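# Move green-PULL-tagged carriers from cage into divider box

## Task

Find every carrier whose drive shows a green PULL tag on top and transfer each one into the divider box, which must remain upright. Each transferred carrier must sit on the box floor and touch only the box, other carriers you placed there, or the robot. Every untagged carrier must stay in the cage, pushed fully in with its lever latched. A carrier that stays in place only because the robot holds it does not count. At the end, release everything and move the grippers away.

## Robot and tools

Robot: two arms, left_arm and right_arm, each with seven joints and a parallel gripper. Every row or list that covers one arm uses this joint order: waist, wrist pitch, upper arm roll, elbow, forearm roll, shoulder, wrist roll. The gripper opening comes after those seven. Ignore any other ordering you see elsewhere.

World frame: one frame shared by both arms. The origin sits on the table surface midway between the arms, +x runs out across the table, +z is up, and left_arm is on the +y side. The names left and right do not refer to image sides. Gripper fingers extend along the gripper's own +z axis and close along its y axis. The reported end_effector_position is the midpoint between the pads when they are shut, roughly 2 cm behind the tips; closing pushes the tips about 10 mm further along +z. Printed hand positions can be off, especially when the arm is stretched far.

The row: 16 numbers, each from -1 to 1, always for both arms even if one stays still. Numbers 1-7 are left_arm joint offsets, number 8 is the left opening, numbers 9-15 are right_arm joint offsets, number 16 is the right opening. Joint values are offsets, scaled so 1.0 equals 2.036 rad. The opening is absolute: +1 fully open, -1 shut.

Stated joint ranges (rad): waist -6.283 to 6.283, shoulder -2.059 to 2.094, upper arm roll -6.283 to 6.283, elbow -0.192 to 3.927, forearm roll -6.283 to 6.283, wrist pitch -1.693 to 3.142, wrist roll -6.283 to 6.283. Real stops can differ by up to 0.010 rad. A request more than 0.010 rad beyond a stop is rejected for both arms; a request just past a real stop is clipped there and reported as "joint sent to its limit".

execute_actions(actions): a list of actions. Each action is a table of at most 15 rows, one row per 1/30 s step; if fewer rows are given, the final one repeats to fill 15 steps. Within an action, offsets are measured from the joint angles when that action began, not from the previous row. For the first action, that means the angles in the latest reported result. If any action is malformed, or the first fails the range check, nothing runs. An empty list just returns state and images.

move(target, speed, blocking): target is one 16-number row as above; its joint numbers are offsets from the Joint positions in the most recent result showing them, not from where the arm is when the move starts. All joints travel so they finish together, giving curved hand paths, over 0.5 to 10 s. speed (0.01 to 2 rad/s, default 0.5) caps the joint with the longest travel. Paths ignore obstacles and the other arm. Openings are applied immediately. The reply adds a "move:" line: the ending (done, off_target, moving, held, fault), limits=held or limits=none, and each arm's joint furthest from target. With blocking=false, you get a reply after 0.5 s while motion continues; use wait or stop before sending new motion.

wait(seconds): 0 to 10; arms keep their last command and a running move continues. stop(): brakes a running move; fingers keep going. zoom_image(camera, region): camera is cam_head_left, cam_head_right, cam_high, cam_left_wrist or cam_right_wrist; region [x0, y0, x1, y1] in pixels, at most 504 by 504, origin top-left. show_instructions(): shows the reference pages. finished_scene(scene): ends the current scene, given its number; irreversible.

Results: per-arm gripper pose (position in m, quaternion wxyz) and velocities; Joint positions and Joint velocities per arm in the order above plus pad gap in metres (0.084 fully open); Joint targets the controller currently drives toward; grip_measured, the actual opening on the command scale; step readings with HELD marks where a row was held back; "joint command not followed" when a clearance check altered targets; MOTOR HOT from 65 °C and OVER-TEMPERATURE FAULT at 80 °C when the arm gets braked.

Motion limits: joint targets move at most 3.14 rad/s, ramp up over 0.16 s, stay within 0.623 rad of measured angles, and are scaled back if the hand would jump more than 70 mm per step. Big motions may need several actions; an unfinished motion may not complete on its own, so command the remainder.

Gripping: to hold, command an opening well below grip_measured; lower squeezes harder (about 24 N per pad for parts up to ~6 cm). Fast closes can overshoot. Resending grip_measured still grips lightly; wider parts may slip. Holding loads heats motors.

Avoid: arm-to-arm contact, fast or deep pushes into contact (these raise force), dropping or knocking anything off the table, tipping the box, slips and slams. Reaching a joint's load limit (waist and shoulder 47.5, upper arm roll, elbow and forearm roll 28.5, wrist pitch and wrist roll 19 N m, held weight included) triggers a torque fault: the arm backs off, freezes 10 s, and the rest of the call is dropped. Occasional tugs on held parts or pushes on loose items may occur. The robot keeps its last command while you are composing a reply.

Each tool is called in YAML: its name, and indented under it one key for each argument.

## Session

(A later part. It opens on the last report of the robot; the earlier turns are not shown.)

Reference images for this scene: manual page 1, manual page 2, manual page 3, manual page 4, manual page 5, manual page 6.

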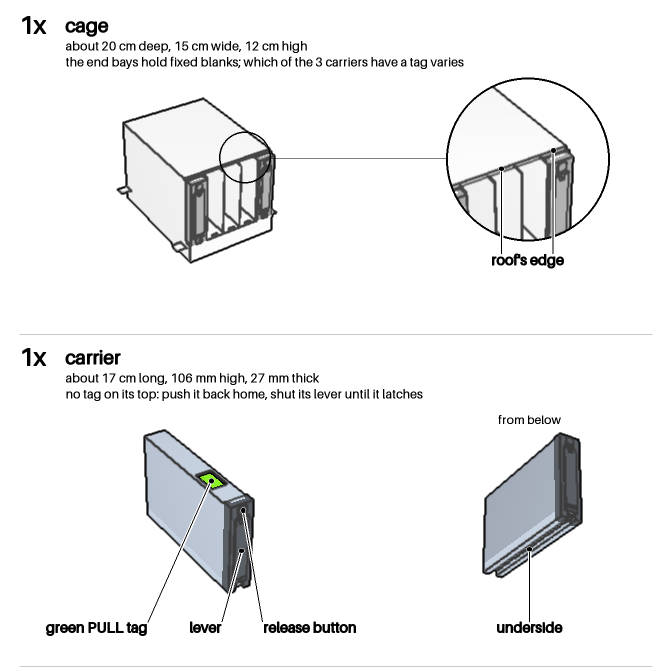

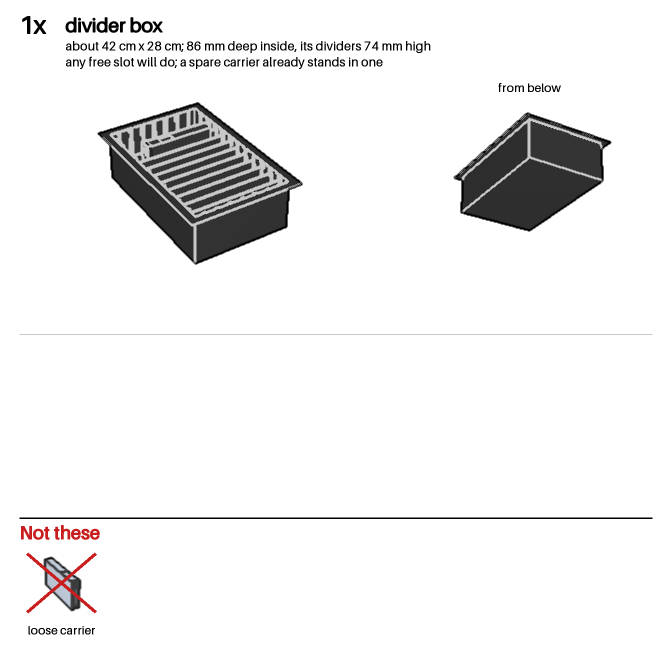

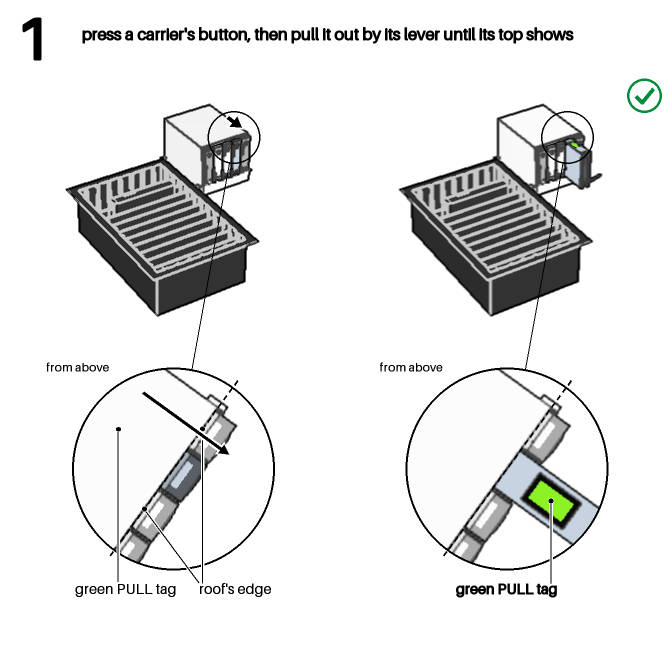

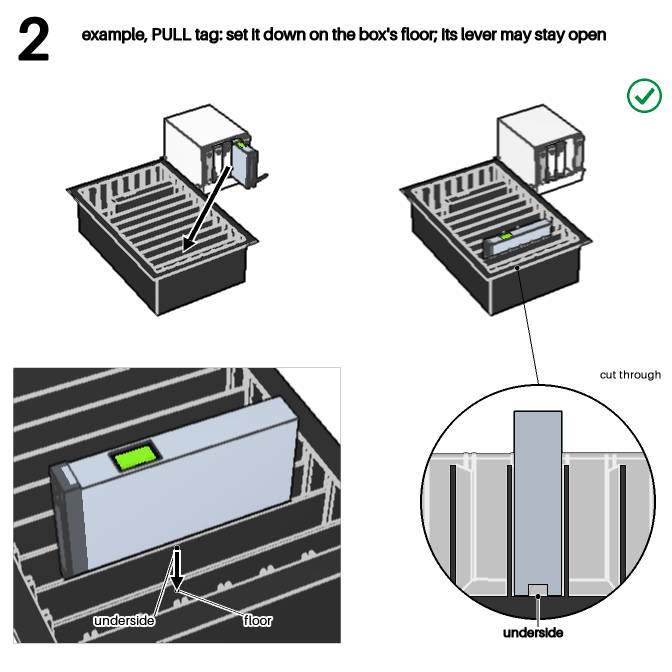

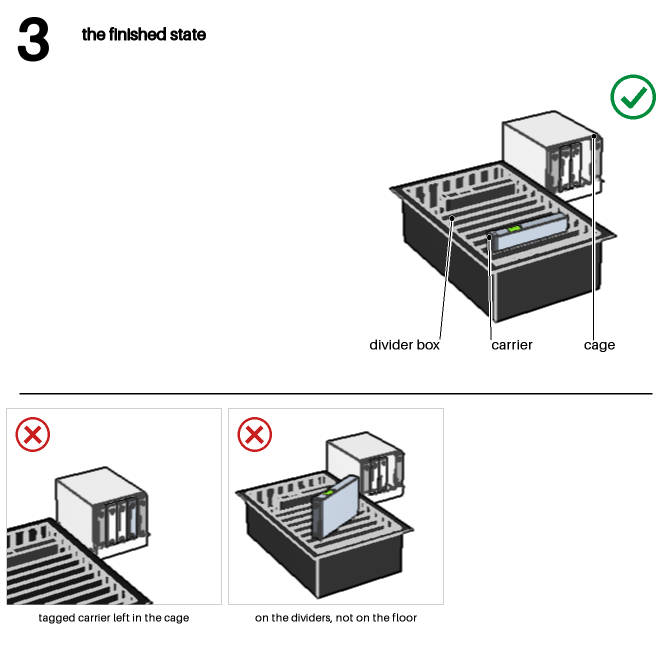

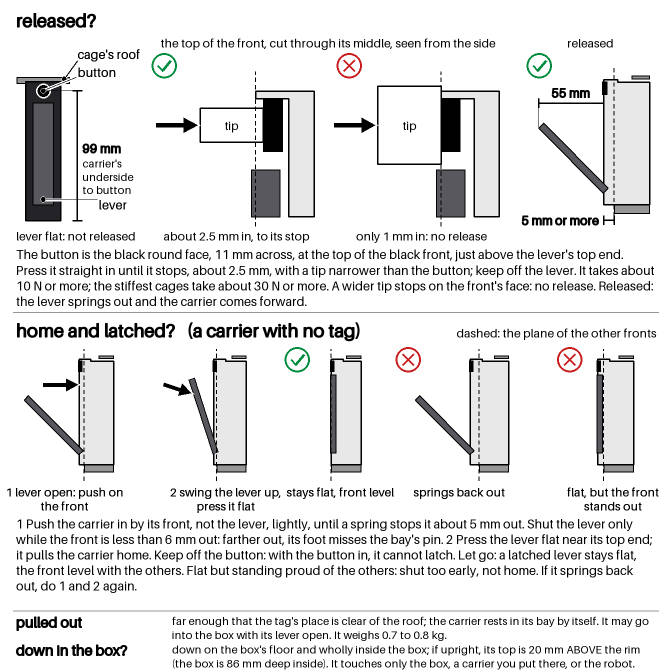

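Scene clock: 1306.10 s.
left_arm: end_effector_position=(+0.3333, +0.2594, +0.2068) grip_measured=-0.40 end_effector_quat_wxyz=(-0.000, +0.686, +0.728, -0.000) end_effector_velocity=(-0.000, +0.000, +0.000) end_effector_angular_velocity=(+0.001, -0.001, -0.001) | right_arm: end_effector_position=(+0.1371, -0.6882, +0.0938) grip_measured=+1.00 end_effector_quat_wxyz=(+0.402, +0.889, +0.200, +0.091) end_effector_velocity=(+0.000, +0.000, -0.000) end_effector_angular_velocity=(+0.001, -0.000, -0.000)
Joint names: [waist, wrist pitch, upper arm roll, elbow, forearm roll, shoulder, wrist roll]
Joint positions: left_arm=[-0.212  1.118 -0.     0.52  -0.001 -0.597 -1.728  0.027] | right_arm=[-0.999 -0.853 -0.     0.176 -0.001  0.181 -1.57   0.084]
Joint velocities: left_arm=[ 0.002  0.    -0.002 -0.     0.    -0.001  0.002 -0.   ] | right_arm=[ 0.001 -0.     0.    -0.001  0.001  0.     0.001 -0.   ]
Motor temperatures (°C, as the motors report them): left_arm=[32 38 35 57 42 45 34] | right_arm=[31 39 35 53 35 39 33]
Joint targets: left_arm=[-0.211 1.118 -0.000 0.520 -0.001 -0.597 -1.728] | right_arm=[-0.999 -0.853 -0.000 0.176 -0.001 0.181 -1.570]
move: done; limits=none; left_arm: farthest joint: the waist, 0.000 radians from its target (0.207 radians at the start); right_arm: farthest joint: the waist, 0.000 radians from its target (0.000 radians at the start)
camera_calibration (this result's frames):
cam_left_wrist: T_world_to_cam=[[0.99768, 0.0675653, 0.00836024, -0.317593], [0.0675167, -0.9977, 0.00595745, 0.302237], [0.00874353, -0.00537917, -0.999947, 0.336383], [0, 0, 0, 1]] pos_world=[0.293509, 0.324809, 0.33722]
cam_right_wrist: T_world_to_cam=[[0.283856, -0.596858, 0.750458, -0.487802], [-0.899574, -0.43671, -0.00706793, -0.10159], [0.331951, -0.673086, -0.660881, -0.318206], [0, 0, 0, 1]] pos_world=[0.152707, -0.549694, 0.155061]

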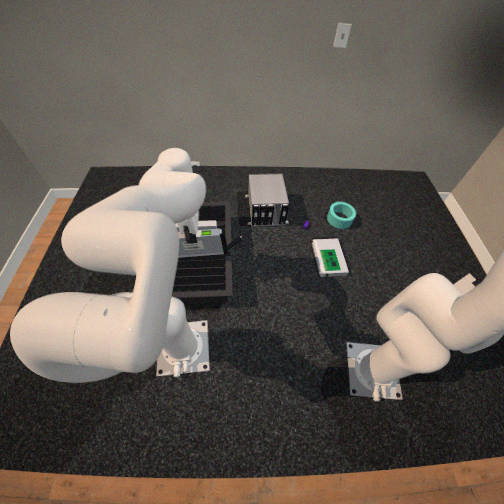

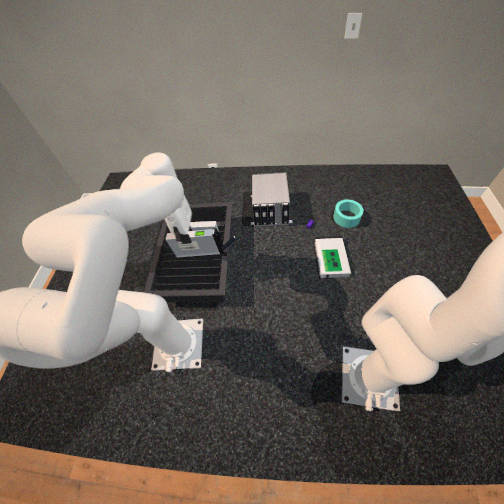

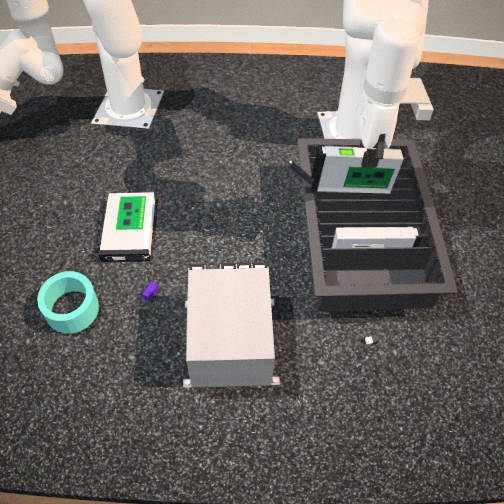

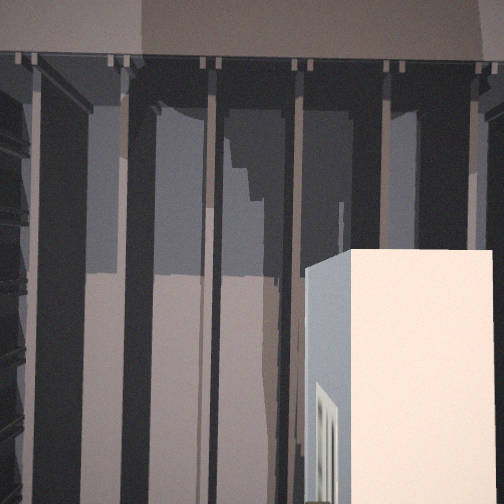

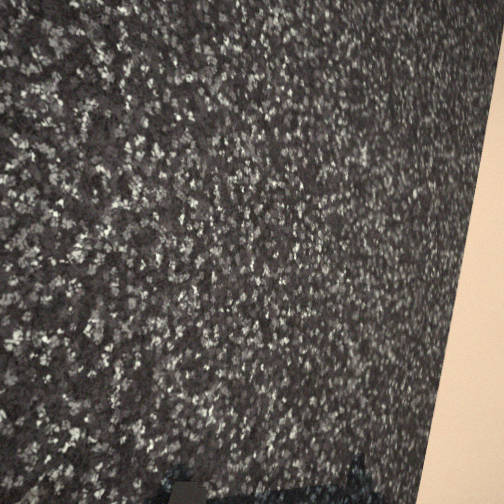

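move:
  target: [0.1001,-0.0014,0,-0.0057,0,-0.0049,0.1004,-1,0,0,0,0,0,0,0,1]
  speed: 0.07

Scene clock: 1326.67 s.
left_arm: end_effector_position=(+0.3307, +0.3193, +0.2051) grip_measured=-0.40 end_effector_quat_wxyz=(+0.000, +0.686, +0.727, -0.000) end_effector_velocity=(-0.001, +0.000, -0.000) end_effector_angular_velocity=(-0.000, +0.002, -0.001) | right_arm: end_effector_position=(+0.1371, -0.6882, +0.0938) grip_measured=+1.00 end_effector_quat_wxyz=(+0.402, +0.889, +0.200, +0.091) end_effector_velocity=(-0.001, -0.001, +0.000) end_effector_angular_velocity=(-0.001, -0.001, -0.004)
Joint names: [waist, wrist pitch, upper arm roll, elbow, forearm roll, shoulder, wrist roll]
Joint positions: left_arm=[-0.008  1.115 -0.     0.508 -0.001 -0.607 -1.524  0.027] | right_arm=[-0.999 -0.853 -0.     0.176 -0.001  0.181 -1.57   0.084]
Joint velocities: left_arm=[ 0.001  0.002 -0.    -0.001 -0.    -0.     0.002  0.   ] | right_arm=[-0.002 -0.001 -0.     0.001  0.002  0.     0.    -0.   ]
Motor temperatures (°C, as the motors report them): left_arm=[32 38 35 64 42 45 34] | right_arm=[31 39 35 53 35 39 33]
Joint targets: left_arm=[-0.008 1.115 -0.000 0.508 -0.001 -0.607 -1.523] | right_arm=[-0.999 -0.853 -0.000 0.176 -0.001 0.181 -1.570]
move: done; limits=none; left_arm: farthest joint: the waist, 0.000 radians from its target (0.203 radians at the start); right_arm: farthest joint: the waist, 0.000 radians from its target (0.000 radians at the start)
camera_calibration (this result's frames):
cam_left_wrist: T_world_to_cam=[[0.997715, 0.0668664, 0.00971923, -0.31903], [0.0668098, -0.997747, 0.00604, 0.362457], [0.0101012, -0.00537686, -0.999935, 0.334595], [0, 0, 0, 1]] pos_world=[0.290706, 0.384772, 0.335484]
cam_right_wrist: T_world_to_cam=[[0.283856, -0.596857, 0.750458, -0.487802], [-0.899574, -0.436711, -0.00706787, -0.10159], [0.331951, -0.673086, -0.660881, -0.318206], [0, 0, 0, 1]] pos_world=[0.152707, -0.549694, 0.155061]

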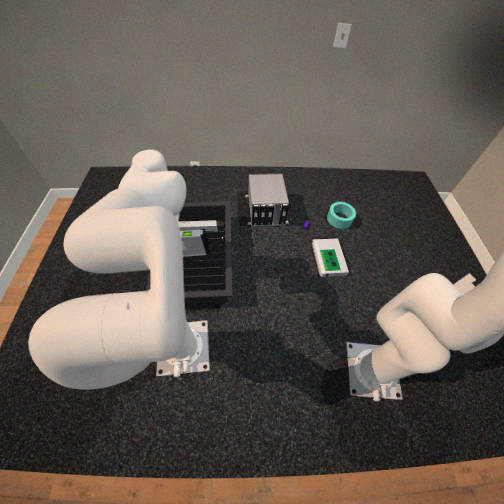

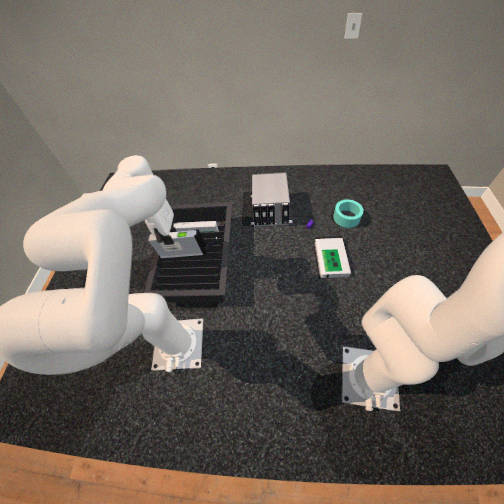

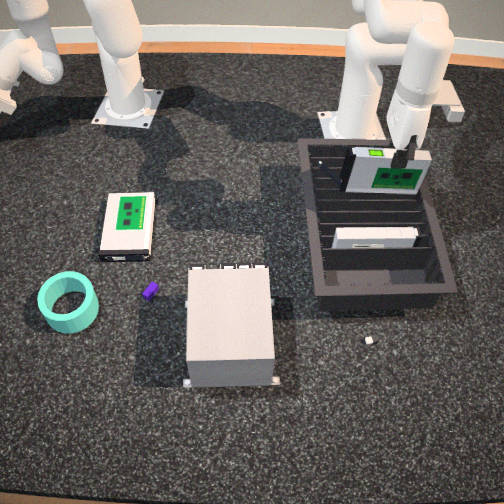

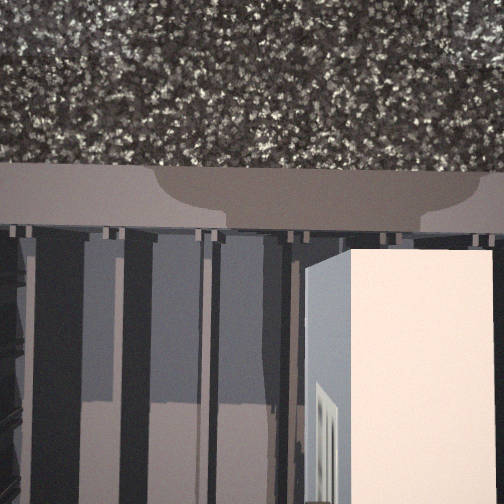

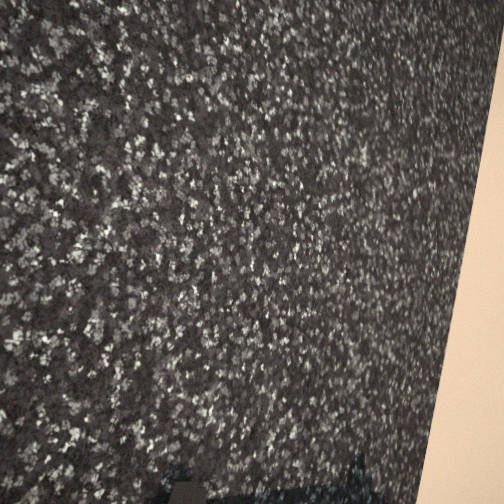

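move:
  target: [0,-0.0457,0,-0.0294,0,0.0164,0,-1,0,0,0,0,0,0,0,1]
  speed: 0.04

move:
  target: [0,-0.0490,0,-0.0261,0,0.0228,0,-1,0,0,0,0,0,0,0,1]
  speed: 0.04

Scene clock: 1339.23 s.
left_arm: end_effector_position=(+0.3305, +0.3193, +0.1776) grip_measured=-0.40 end_effector_quat_wxyz=(+0.000, +0.686, +0.727, -0.000) end_effector_velocity=(-0.001, +0.000, -0.001) end_effector_angular_velocity=(-0.001, +0.003, +0.002) | right_arm: end_effector_position=(+0.1371, -0.6882, +0.0938) grip_measured=+1.00 end_effector_quat_wxyz=(+0.402, +0.889, +0.200, +0.091) end_effector_velocity=(-0.000, -0.000, -0.000) end_effector_angular_velocity=(+0.001, +0.001, +0.000)
Joint names: [waist, wrist pitch, upper arm roll, elbow, forearm roll, shoulder, wrist roll]
Joint positions: left_arm=[-0.008  1.022 -0.     0.449 -0.001 -0.573 -1.523  0.027] | right_arm=[-0.999 -0.853 -0.     0.176 -0.001  0.181 -1.57   0.084]
Joint velocities: left_arm=[ 0.    -0.001  0.002 -0.002 -0.     0.001 -0.    -0.   ] | right_arm=[-0.001  0.001  0.     0.    -0.001 -0.    -0.    -0.   ]
Motor temperatures (°C, as the motors report them): left_arm=[32 38 35 66 42 45 34] | right_arm=[31 39 35 53 35 39 33]
Joint targets: left_arm=[-0.008 1.022 -0.000 0.449 -0.001 -0.573 -1.524] | right_arm=[-0.999 -0.853 -0.000 0.176 -0.001 0.181 -1.570]
MOTOR HOT: a motor of the left arm reached 65 °C. Now the hottest motor of the left arm, the elbow, reports 66 °C. The temperature limit of the motors' drives, at which the controller stops that arm, is 80 °C. To cool a motor, set the load down, stop pushing, or move to a pose that needs little force.
move: done; limits=none; left_arm: farthest joint: the wrist roll, 0.001 radians from its target (0.001 radians at the start); right_arm: farthest joint: the waist, 0.000 radians from its target (0.000 radians at the start)
camera_calibration (this result's frames):
cam_left_wrist: T_world_to_cam=[[0.997729, 0.0667449, 0.00905279, -0.318501], [0.0666925, -0.997756, 0.00597744, 0.362676], [0.00943143, -0.00536012, -0.999941, 0.307297], [0, 0, 0, 1]] pos_world=[0.290692, 0.384768, 0.307994]
cam_right_wrist: T_world_to_cam=[[0.283856, -0.596857, 0.750458, -0.487802], [-0.899574, -0.436711, -0.00706787, -0.10159], [0.331951, -0.673086, -0.660881, -0.318206], [0, 0, 0, 1]] pos_world=[0.152707, -0.549694, 0.155061]

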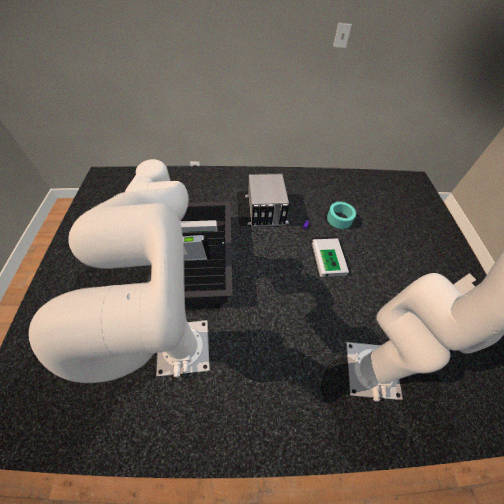

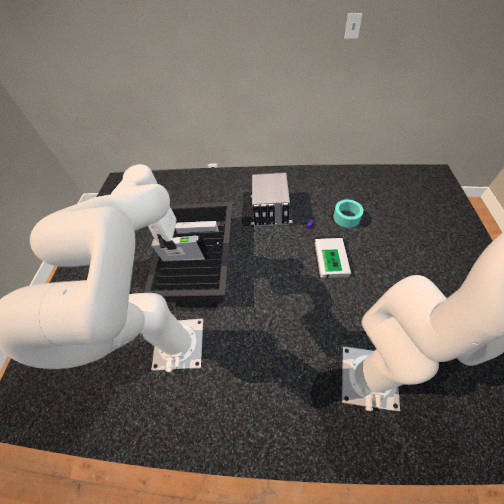

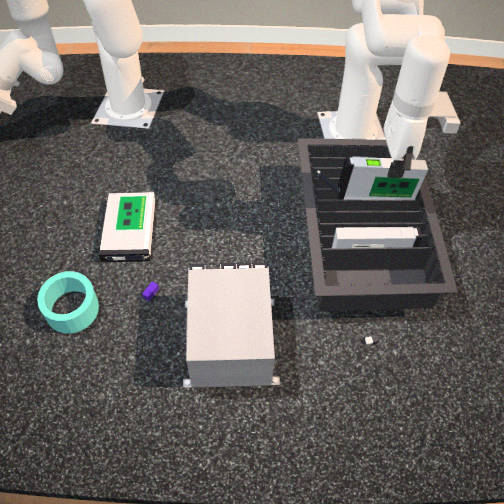

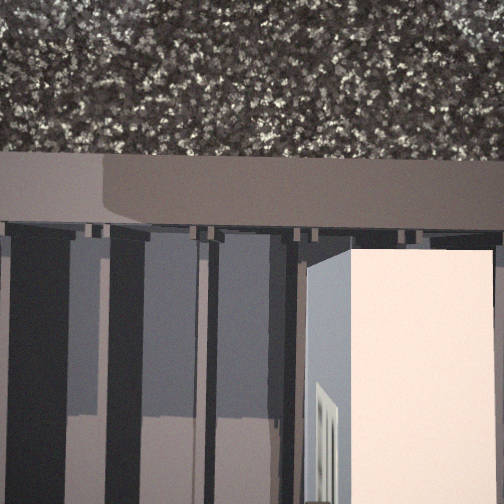

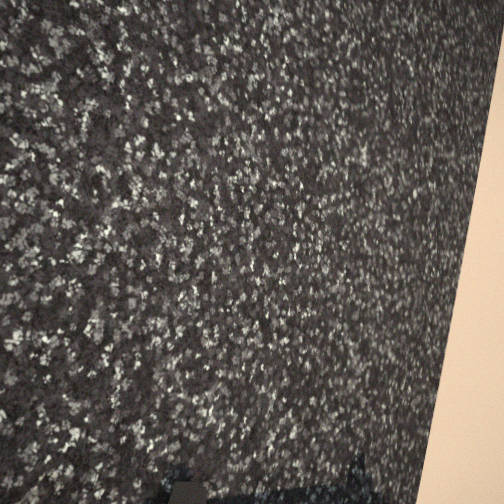

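Scene clock: 1342.07 s.
left_arm: end_effector_position=(+0.3307, +0.3194, +0.1502) grip_measured=-0.40 end_effector_quat_wxyz=(+0.000, +0.686, +0.727, -0.000) end_effector_velocity=(+0.000, -0.000, -0.000) end_effector_angular_velocity=(+0.001, -0.001, -0.001) | right_arm: end_effector_position=(+0.1371, -0.6882, +0.0938) grip_measured=+1.00 end_effector_quat_wxyz=(+0.402, +0.889, +0.200, +0.091) end_effector_velocity=(+0.000, +0.000, -0.000) end_effector_angular_velocity=(+0.001, -0.000, -0.000)
Joint names: [waist, wrist pitch, upper arm roll, elbow, forearm roll, shoulder, wrist roll]
Joint positions: left_arm=[-0.008  0.923 -0.     0.396 -0.001 -0.527 -1.523  0.027] | right_arm=[-0.999 -0.853 -0.     0.176 -0.001  0.181 -1.57   0.084]
Joint velocities: left_arm=[ 0.    -0.003 -0.002 -0.     0.     0.001 -0.001  0.   ] | right_arm=[ 0.001  0.001 -0.    -0.     0.001 -0.     0.001 -0.   ]
Motor temperatures (°C, as the motors report them): left_arm=[32 38 35 66 42 45 34] | right_arm=[31 39 35 53 35 39 33]
Joint targets: left_arm=[-0.008 0.922 -0.000 0.395 -0.001 -0.527 -1.523] | right_arm=[-0.999 -0.853 -0.000 0.176 -0.001 0.181 -1.570]
MOTOR HOT: still on. Now the hottest motor of the left arm, the elbow, reports 66 °C; a drive's own limit is 80 °C.
move: done; limits=none; left_arm: farthest joint: the shoulder, 0.001 radians from its target (0.047 radians at the start); right_arm: farthest joint: the waist, 0.000 radians from its target (0.000 radians at the start)
camera_calibration (this result's frames):
cam_left_wrist: T_world_to_cam=[[0.997717, 0.0668606, 0.00948988, -0.31851], [0.0668063, -0.997748, 0.0059349, 0.362834], [0.00986532, -0.00528737, -0.999937, 0.279798], [0, 0, 0, 1]] pos_world=[0.290783, 0.384792, 0.28065]
cam_right_wrist: T_world_to_cam=[[0.283856, -0.596857, 0.750458, -0.487802], [-0.899574, -0.43671, -0.00706792, -0.10159], [0.331951, -0.673086, -0.660881, -0.318206], [0, 0, 0, 1]] pos_world=[0.152707, -0.549694, 0.155061]

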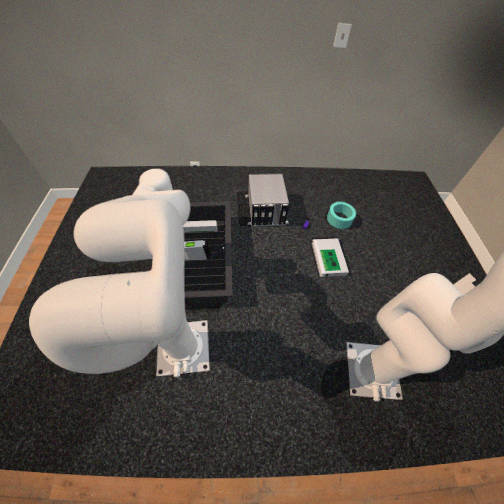

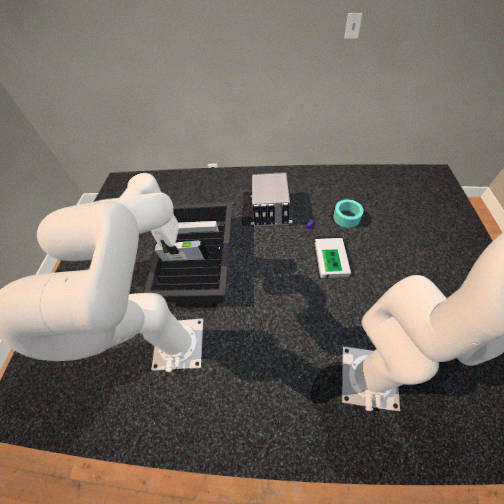

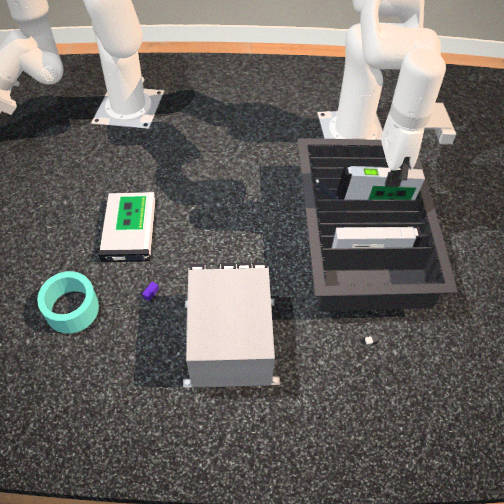

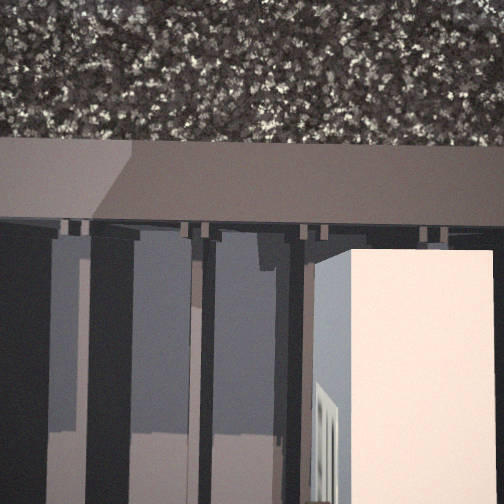

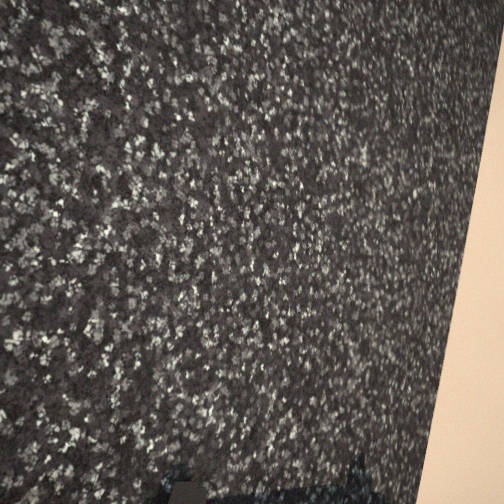

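move:
  target: [0,-0.0616,0,-0.0261,0,0.0355,0,-1,0,0,0,0,0,0,0,1]
  speed: 0.04

Scene clock: 1349.43 s.
left_arm: end_effector_position=(+0.3306, +0.3194, +0.1182) grip_measured=-0.40 end_effector_quat_wxyz=(+0.000, +0.686, +0.727, +0.000) end_effector_velocity=(+0.000, +0.000, -0.000) end_effector_angular_velocity=(-0.000, -0.001, +0.000) | right_arm: end_effector_position=(+0.1371, -0.6882, +0.0938) grip_measured=+1.00 end_effector_quat_wxyz=(+0.402, +0.889, +0.200, +0.091) end_effector_velocity=(+0.000, +0.000, -0.000) end_effector_angular_velocity=(+0.001, +0.000, +0.001)
Joint names: [waist, wrist pitch, upper arm roll, elbow, forearm roll, shoulder, wrist roll]
Joint positions: left_arm=[-0.008  0.797 -0.     0.343 -0.001 -0.455 -1.524  0.027] | right_arm=[-0.999 -0.853 -0.     0.176 -0.001  0.181 -1.57   0.084]
Joint velocities: left_arm=[-0.    -0.002  0.001 -0.001  0.     0.001  0.    -0.   ] | right_arm=[-0.001  0.001  0.     0.    -0.002  0.     0.    -0.   ]
Motor temperatures (°C, as the motors report them): left_arm=[32 38 35 67 42 45 34] | right_arm=[31 39 35 53 35 39 33]
Joint targets: left_arm=[-0.008 0.797 -0.000 0.343 -0.001 -0.455 -1.523] | right_arm=[-0.999 -0.853 -0.000 0.176 -0.001 0.181 -1.570]
MOTOR HOT: still on. Now the hottest motor of the left arm, the elbow, reports 67 °C; a drive's own limit is 80 °C.
move: done; limits=none; left_arm: farthest joint: the wrist roll, 0.001 radians from its target (0.000 radians at the start); right_arm: farthest joint: the waist, 0.000 radians from its target (0.000 radians at the start)
camera_calibration (this result's frames):
cam_left_wrist: T_world_to_cam=[[0.997701, 0.0670505, 0.00988545, -0.318258], [0.0669945, -0.997736, 0.00589136, 0.362993], [0.0102581, -0.00521554, -0.999934, 0.247569], [0, 0, 0, 1]] pos_world=[0.290668, 0.384802, 0.24856]
cam_right_wrist: T_world_to_cam=[[0.283856, -0.596858, 0.750458, -0.487802], [-0.899574, -0.436711, -0.00706793, -0.10159], [0.331951, -0.673086, -0.660881, -0.318206], [0, 0, 0, 1]] pos_world=[0.152707, -0.549694, 0.155061]

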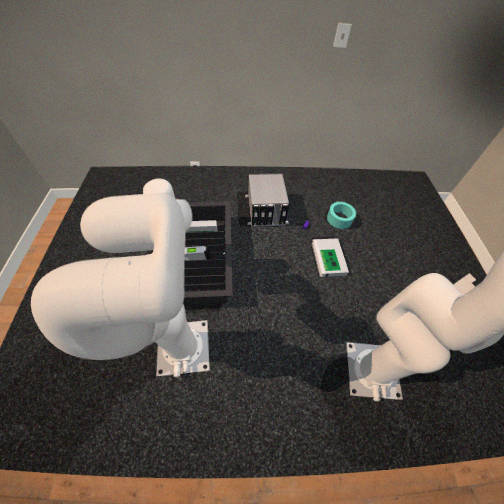

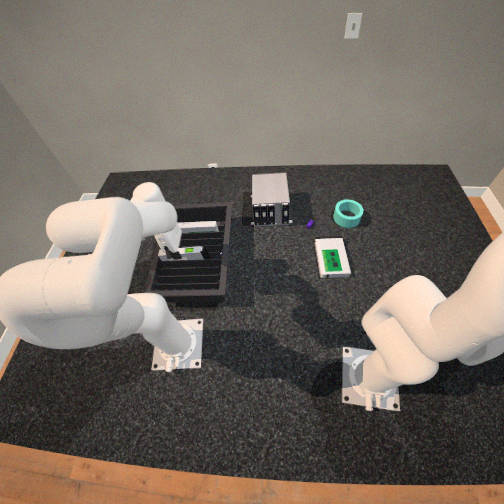

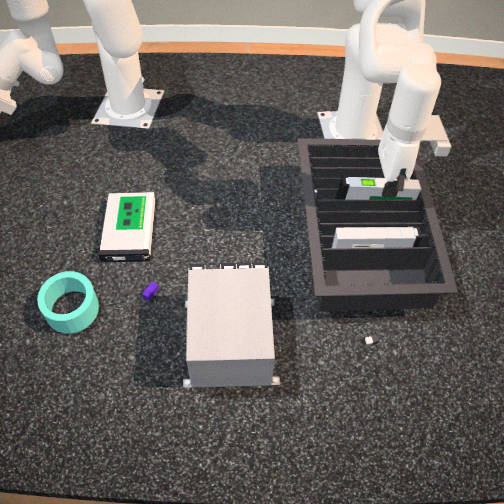

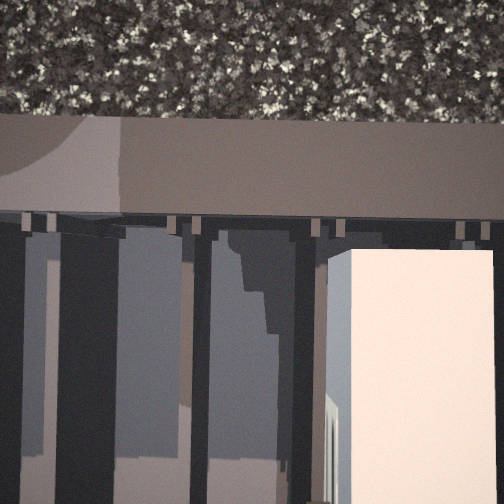

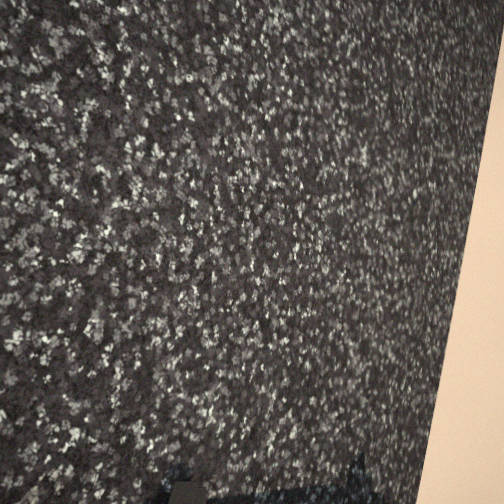

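move:
  target: [0,-0.0138,0,-0.0050,0,0.0093,0,-1,0,0,0,0,0,0,0,1]
  speed: 0.02

Scene clock: 1355.47 s.
left_arm: end_effector_position=(+0.3305, +0.3194, +0.1111) grip_measured=-0.40 end_effector_quat_wxyz=(+0.000, +0.686, +0.727, -0.000) end_effector_velocity=(+0.001, +0.000, +0.000) end_effector_angular_velocity=(+0.000, -0.002, +0.001) | right_arm: end_effector_position=(+0.1371, -0.6882, +0.0938) grip_measured=+1.00 end_effector_quat_wxyz=(+0.402, +0.889, +0.200, +0.091) end_effector_velocity=(-0.000, -0.001, +0.000) end_effector_angular_velocity=(-0.001, -0.000, -0.002)
Joint names: [waist, wrist pitch, upper arm roll, elbow, forearm roll, shoulder, wrist roll]
Joint positions: left_arm=[-0.008  0.769 -0.     0.333 -0.001 -0.437 -1.524  0.027] | right_arm=[-0.999 -0.853 -0.     0.176 -0.001  0.181 -1.57   0.084]
Joint velocities: left_arm=[ 0.    -0.001  0.     0.001  0.     0.    -0.     0.   ] | right_arm=[-0.001  0.001  0.     0.001  0.001 -0.    -0.001 -0.   ]
Motor temperatures (°C, as the motors report them): left_arm=[32 39 35 67 42 45 34] | right_arm=[31 39 35 53 35 39 33]
Joint targets: left_arm=[-0.008 0.769 -0.000 0.333 -0.001 -0.436 -1.524] | right_arm=[-0.999 -0.853 -0.000 0.176 -0.001 0.181 -1.570]
MOTOR HOT: still on. Now the hottest motor of the left arm, the elbow, reports 67 °C; a drive's own limit is 80 °C.
move: done; limits=none; left_arm: farthest joint: the wrist pitch, 0.001 radians from its target (0.028 radians at the start); right_arm: farthest joint: the waist, 0.000 radians from its target (0.000 radians at the start)
camera_calibration (this result's frames):
cam_left_wrist: T_world_to_cam=[[0.997702, 0.0671336, 0.00916261, -0.317948], [0.067081, -0.99773, 0.00592977, 0.362993], [0.0095399, -0.00530151, -0.99994, 0.240811], [0, 0, 0, 1]] pos_world=[0.29057, 0.384791, 0.241558]
cam_right_wrist: T_world_to_cam=[[0.283856, -0.596858, 0.750458, -0.487802], [-0.899574, -0.436711, -0.00706788, -0.10159], [0.331951, -0.673086, -0.660881, -0.318206], [0, 0, 0, 1]] pos_world=[0.152707, -0.549694, 0.155061]

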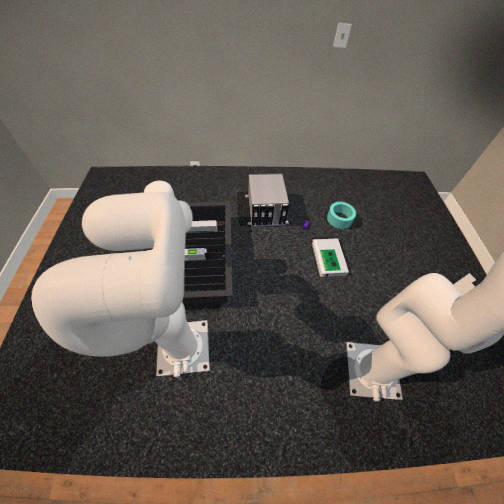

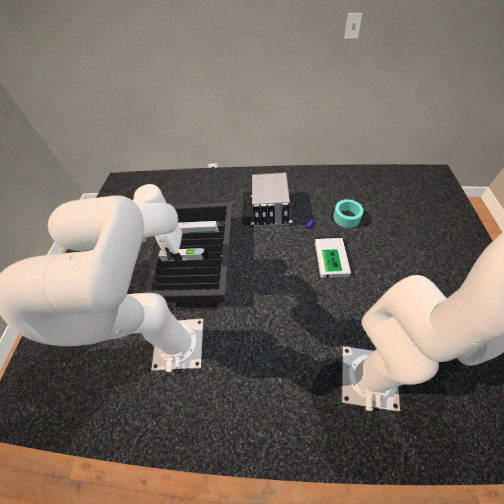

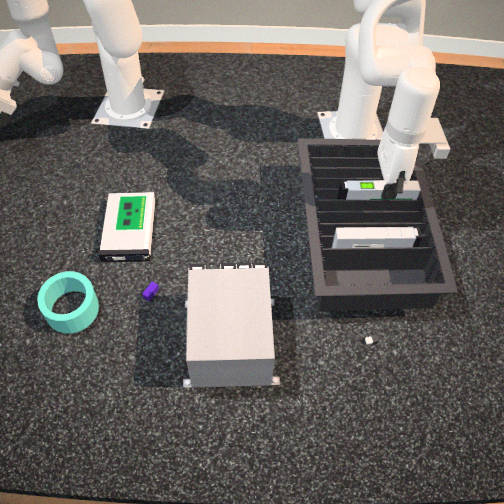

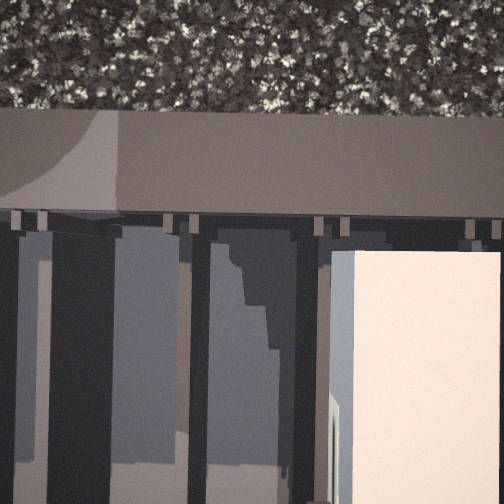

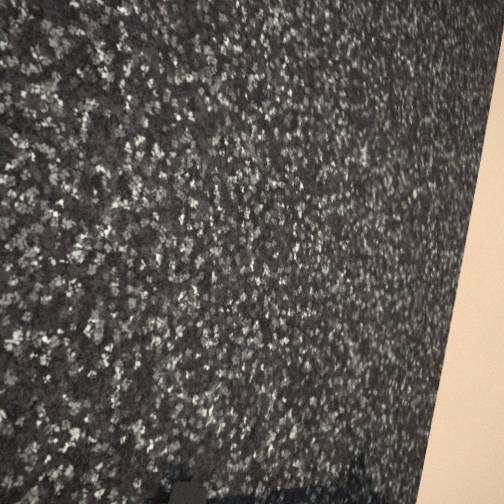

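execute_actions:
  actions:
    - [[0,0,0,0,0,0,0,-0.3,0,0,0,0,0,0,0,1],[0,0,0,0,0,0,0,-0.2,0,0,0,0,0,0,0,1],[0,0,0,0,0,0,0,-0.1,0,0,0,0,0,0,0,1],[0,0,0,0,0,0,0,0,0,0,0,0,0,0,0,1],[0,0,0,0,0,0,0,0.1,0,0,0,0,0,0,0,1]]

Scene clock: 1359.70 s.
left_arm: end_effector_position=(+0.3306, +0.3194, +0.1112) grip_measured=+0.09 end_effector_quat_wxyz=(+0.000, +0.686, +0.727, -0.000) end_effector_velocity=(-0.001, -0.001, -0.000) end_effector_angular_velocity=(+0.001, +0.003, -0.004) | right_arm: end_effector_position=(+0.1371, -0.6882, +0.0938) grip_measured=+1.00 end_effector_quat_wxyz=(+0.402, +0.889, +0.200, +0.091) end_effector_velocity=(-0.000, +0.000, -0.000) end_effector_angular_velocity=(+0.001, +0.000, +0.001)
Joint names: [waist, wrist pitch, upper arm roll, elbow, forearm roll, shoulder, wrist roll]
Joint positions: left_arm=[-0.008  0.769 -0.     0.333 -0.001 -0.436 -1.524  0.048] | right_arm=[-0.999 -0.853 -0.     0.176 -0.001  0.181 -1.57   0.084]
Joint velocities: left_arm=[-0.001  0.002 -0.003 -0.001  0.    -0.     0.     0.   ] | right_arm=[-0.001  0.001  0.    -0.    -0.001 -0.    -0.    -0.   ]
Motor temperatures (°C, as the motors report them): left_arm=[32 39 35 66 42 45 34] | right_arm=[31 39 35 53 35 39 33]
Joint targets: left_arm=[-0.008 0.769 -0.000 0.333 -0.001 -0.437 -1.524] | right_arm=[-0.999 -0.853 -0.000 0.176 -0.001 0.181 -1.570]
MOTOR HOT: still on. Now the hottest motor of the left arm, the elbow, reports 66 °C; a drive's own limit is 80 °C.
Step readings (joint positions):
0: left_arm=[-0.008 0.769 -0.000 0.333 -0.001 -0.436 -1.524] | right_arm=[-0.999 -0.853 -0.000 0.176 -0.001 0.181 -1.570]
1: left_arm=[-0.008 0.769 -0.000 0.333 -0.001 -0.436 -1.524] | right_arm=[-0.999 -0.853 -0.000 0.176 -0.001 0.181 -1.570]
2: left_arm=[-0.008 0.769 -0.000 0.333 -0.001 -0.436 -1.524] | right_arm=[-0.999 -0.853 -0.000 0.176 -0.001 0.181 -1.570]
4: left_arm=[-0.008 0.767 0.000 0.333 -0.001 -0.436 -1.524] | right_arm=[-0.999 -0.853 -0.000 0.176 -0.001 0.181 -1.570]
8: left_arm=[-0.008 0.768 0.000 0.334 -0.001 -0.436 -1.524] | right_arm=[-0.999 -0.853 -0.000 0.176 -0.001 0.181 -1.570]
15: Joint positions above
camera_calibration (this result's frames):
cam_left_wrist: T_world_to_cam=[[0.997687, 0.0673205, 0.0094472, -0.318128], [0.067266, -0.997717, 0.00596611, 0.362952], [0.00982728, -0.00531683, -0.999938, 0.240753], [0, 0, 0, 1]] pos_world=[0.290611, 0.38482, 0.241578]
cam_right_wrist: T_world_to_cam=[[0.283856, -0.596857, 0.750458, -0.487802], [-0.899574, -0.436711, -0.00706781, -0.10159], [0.331951, -0.673086, -0.660881, -0.318206], [0, 0, 0, 1]] pos_world=[0.152707, -0.549694, 0.155061]

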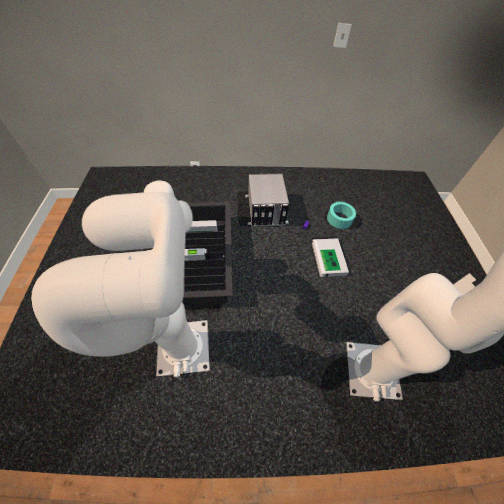

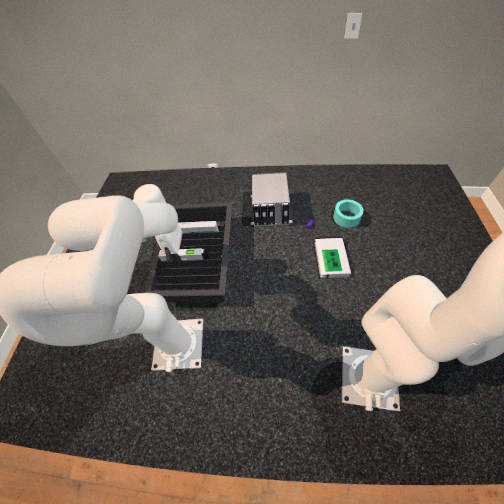

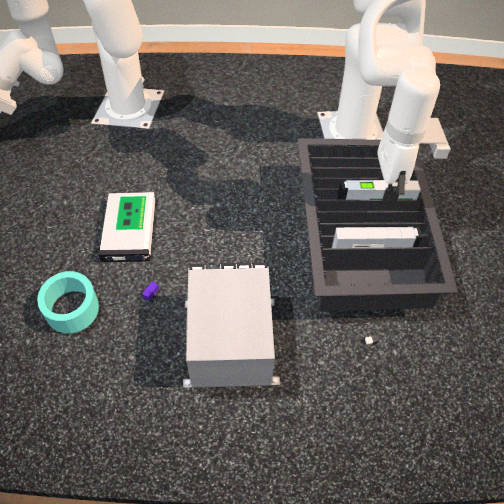

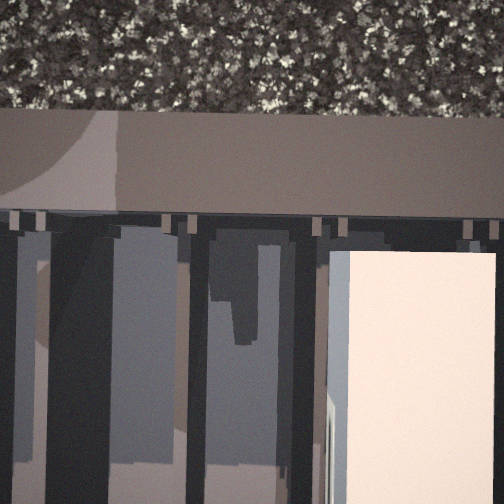

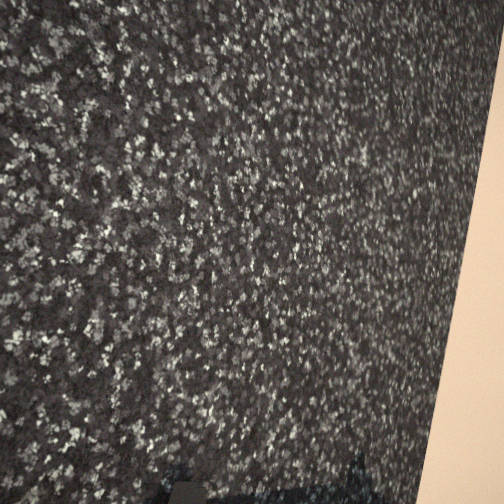

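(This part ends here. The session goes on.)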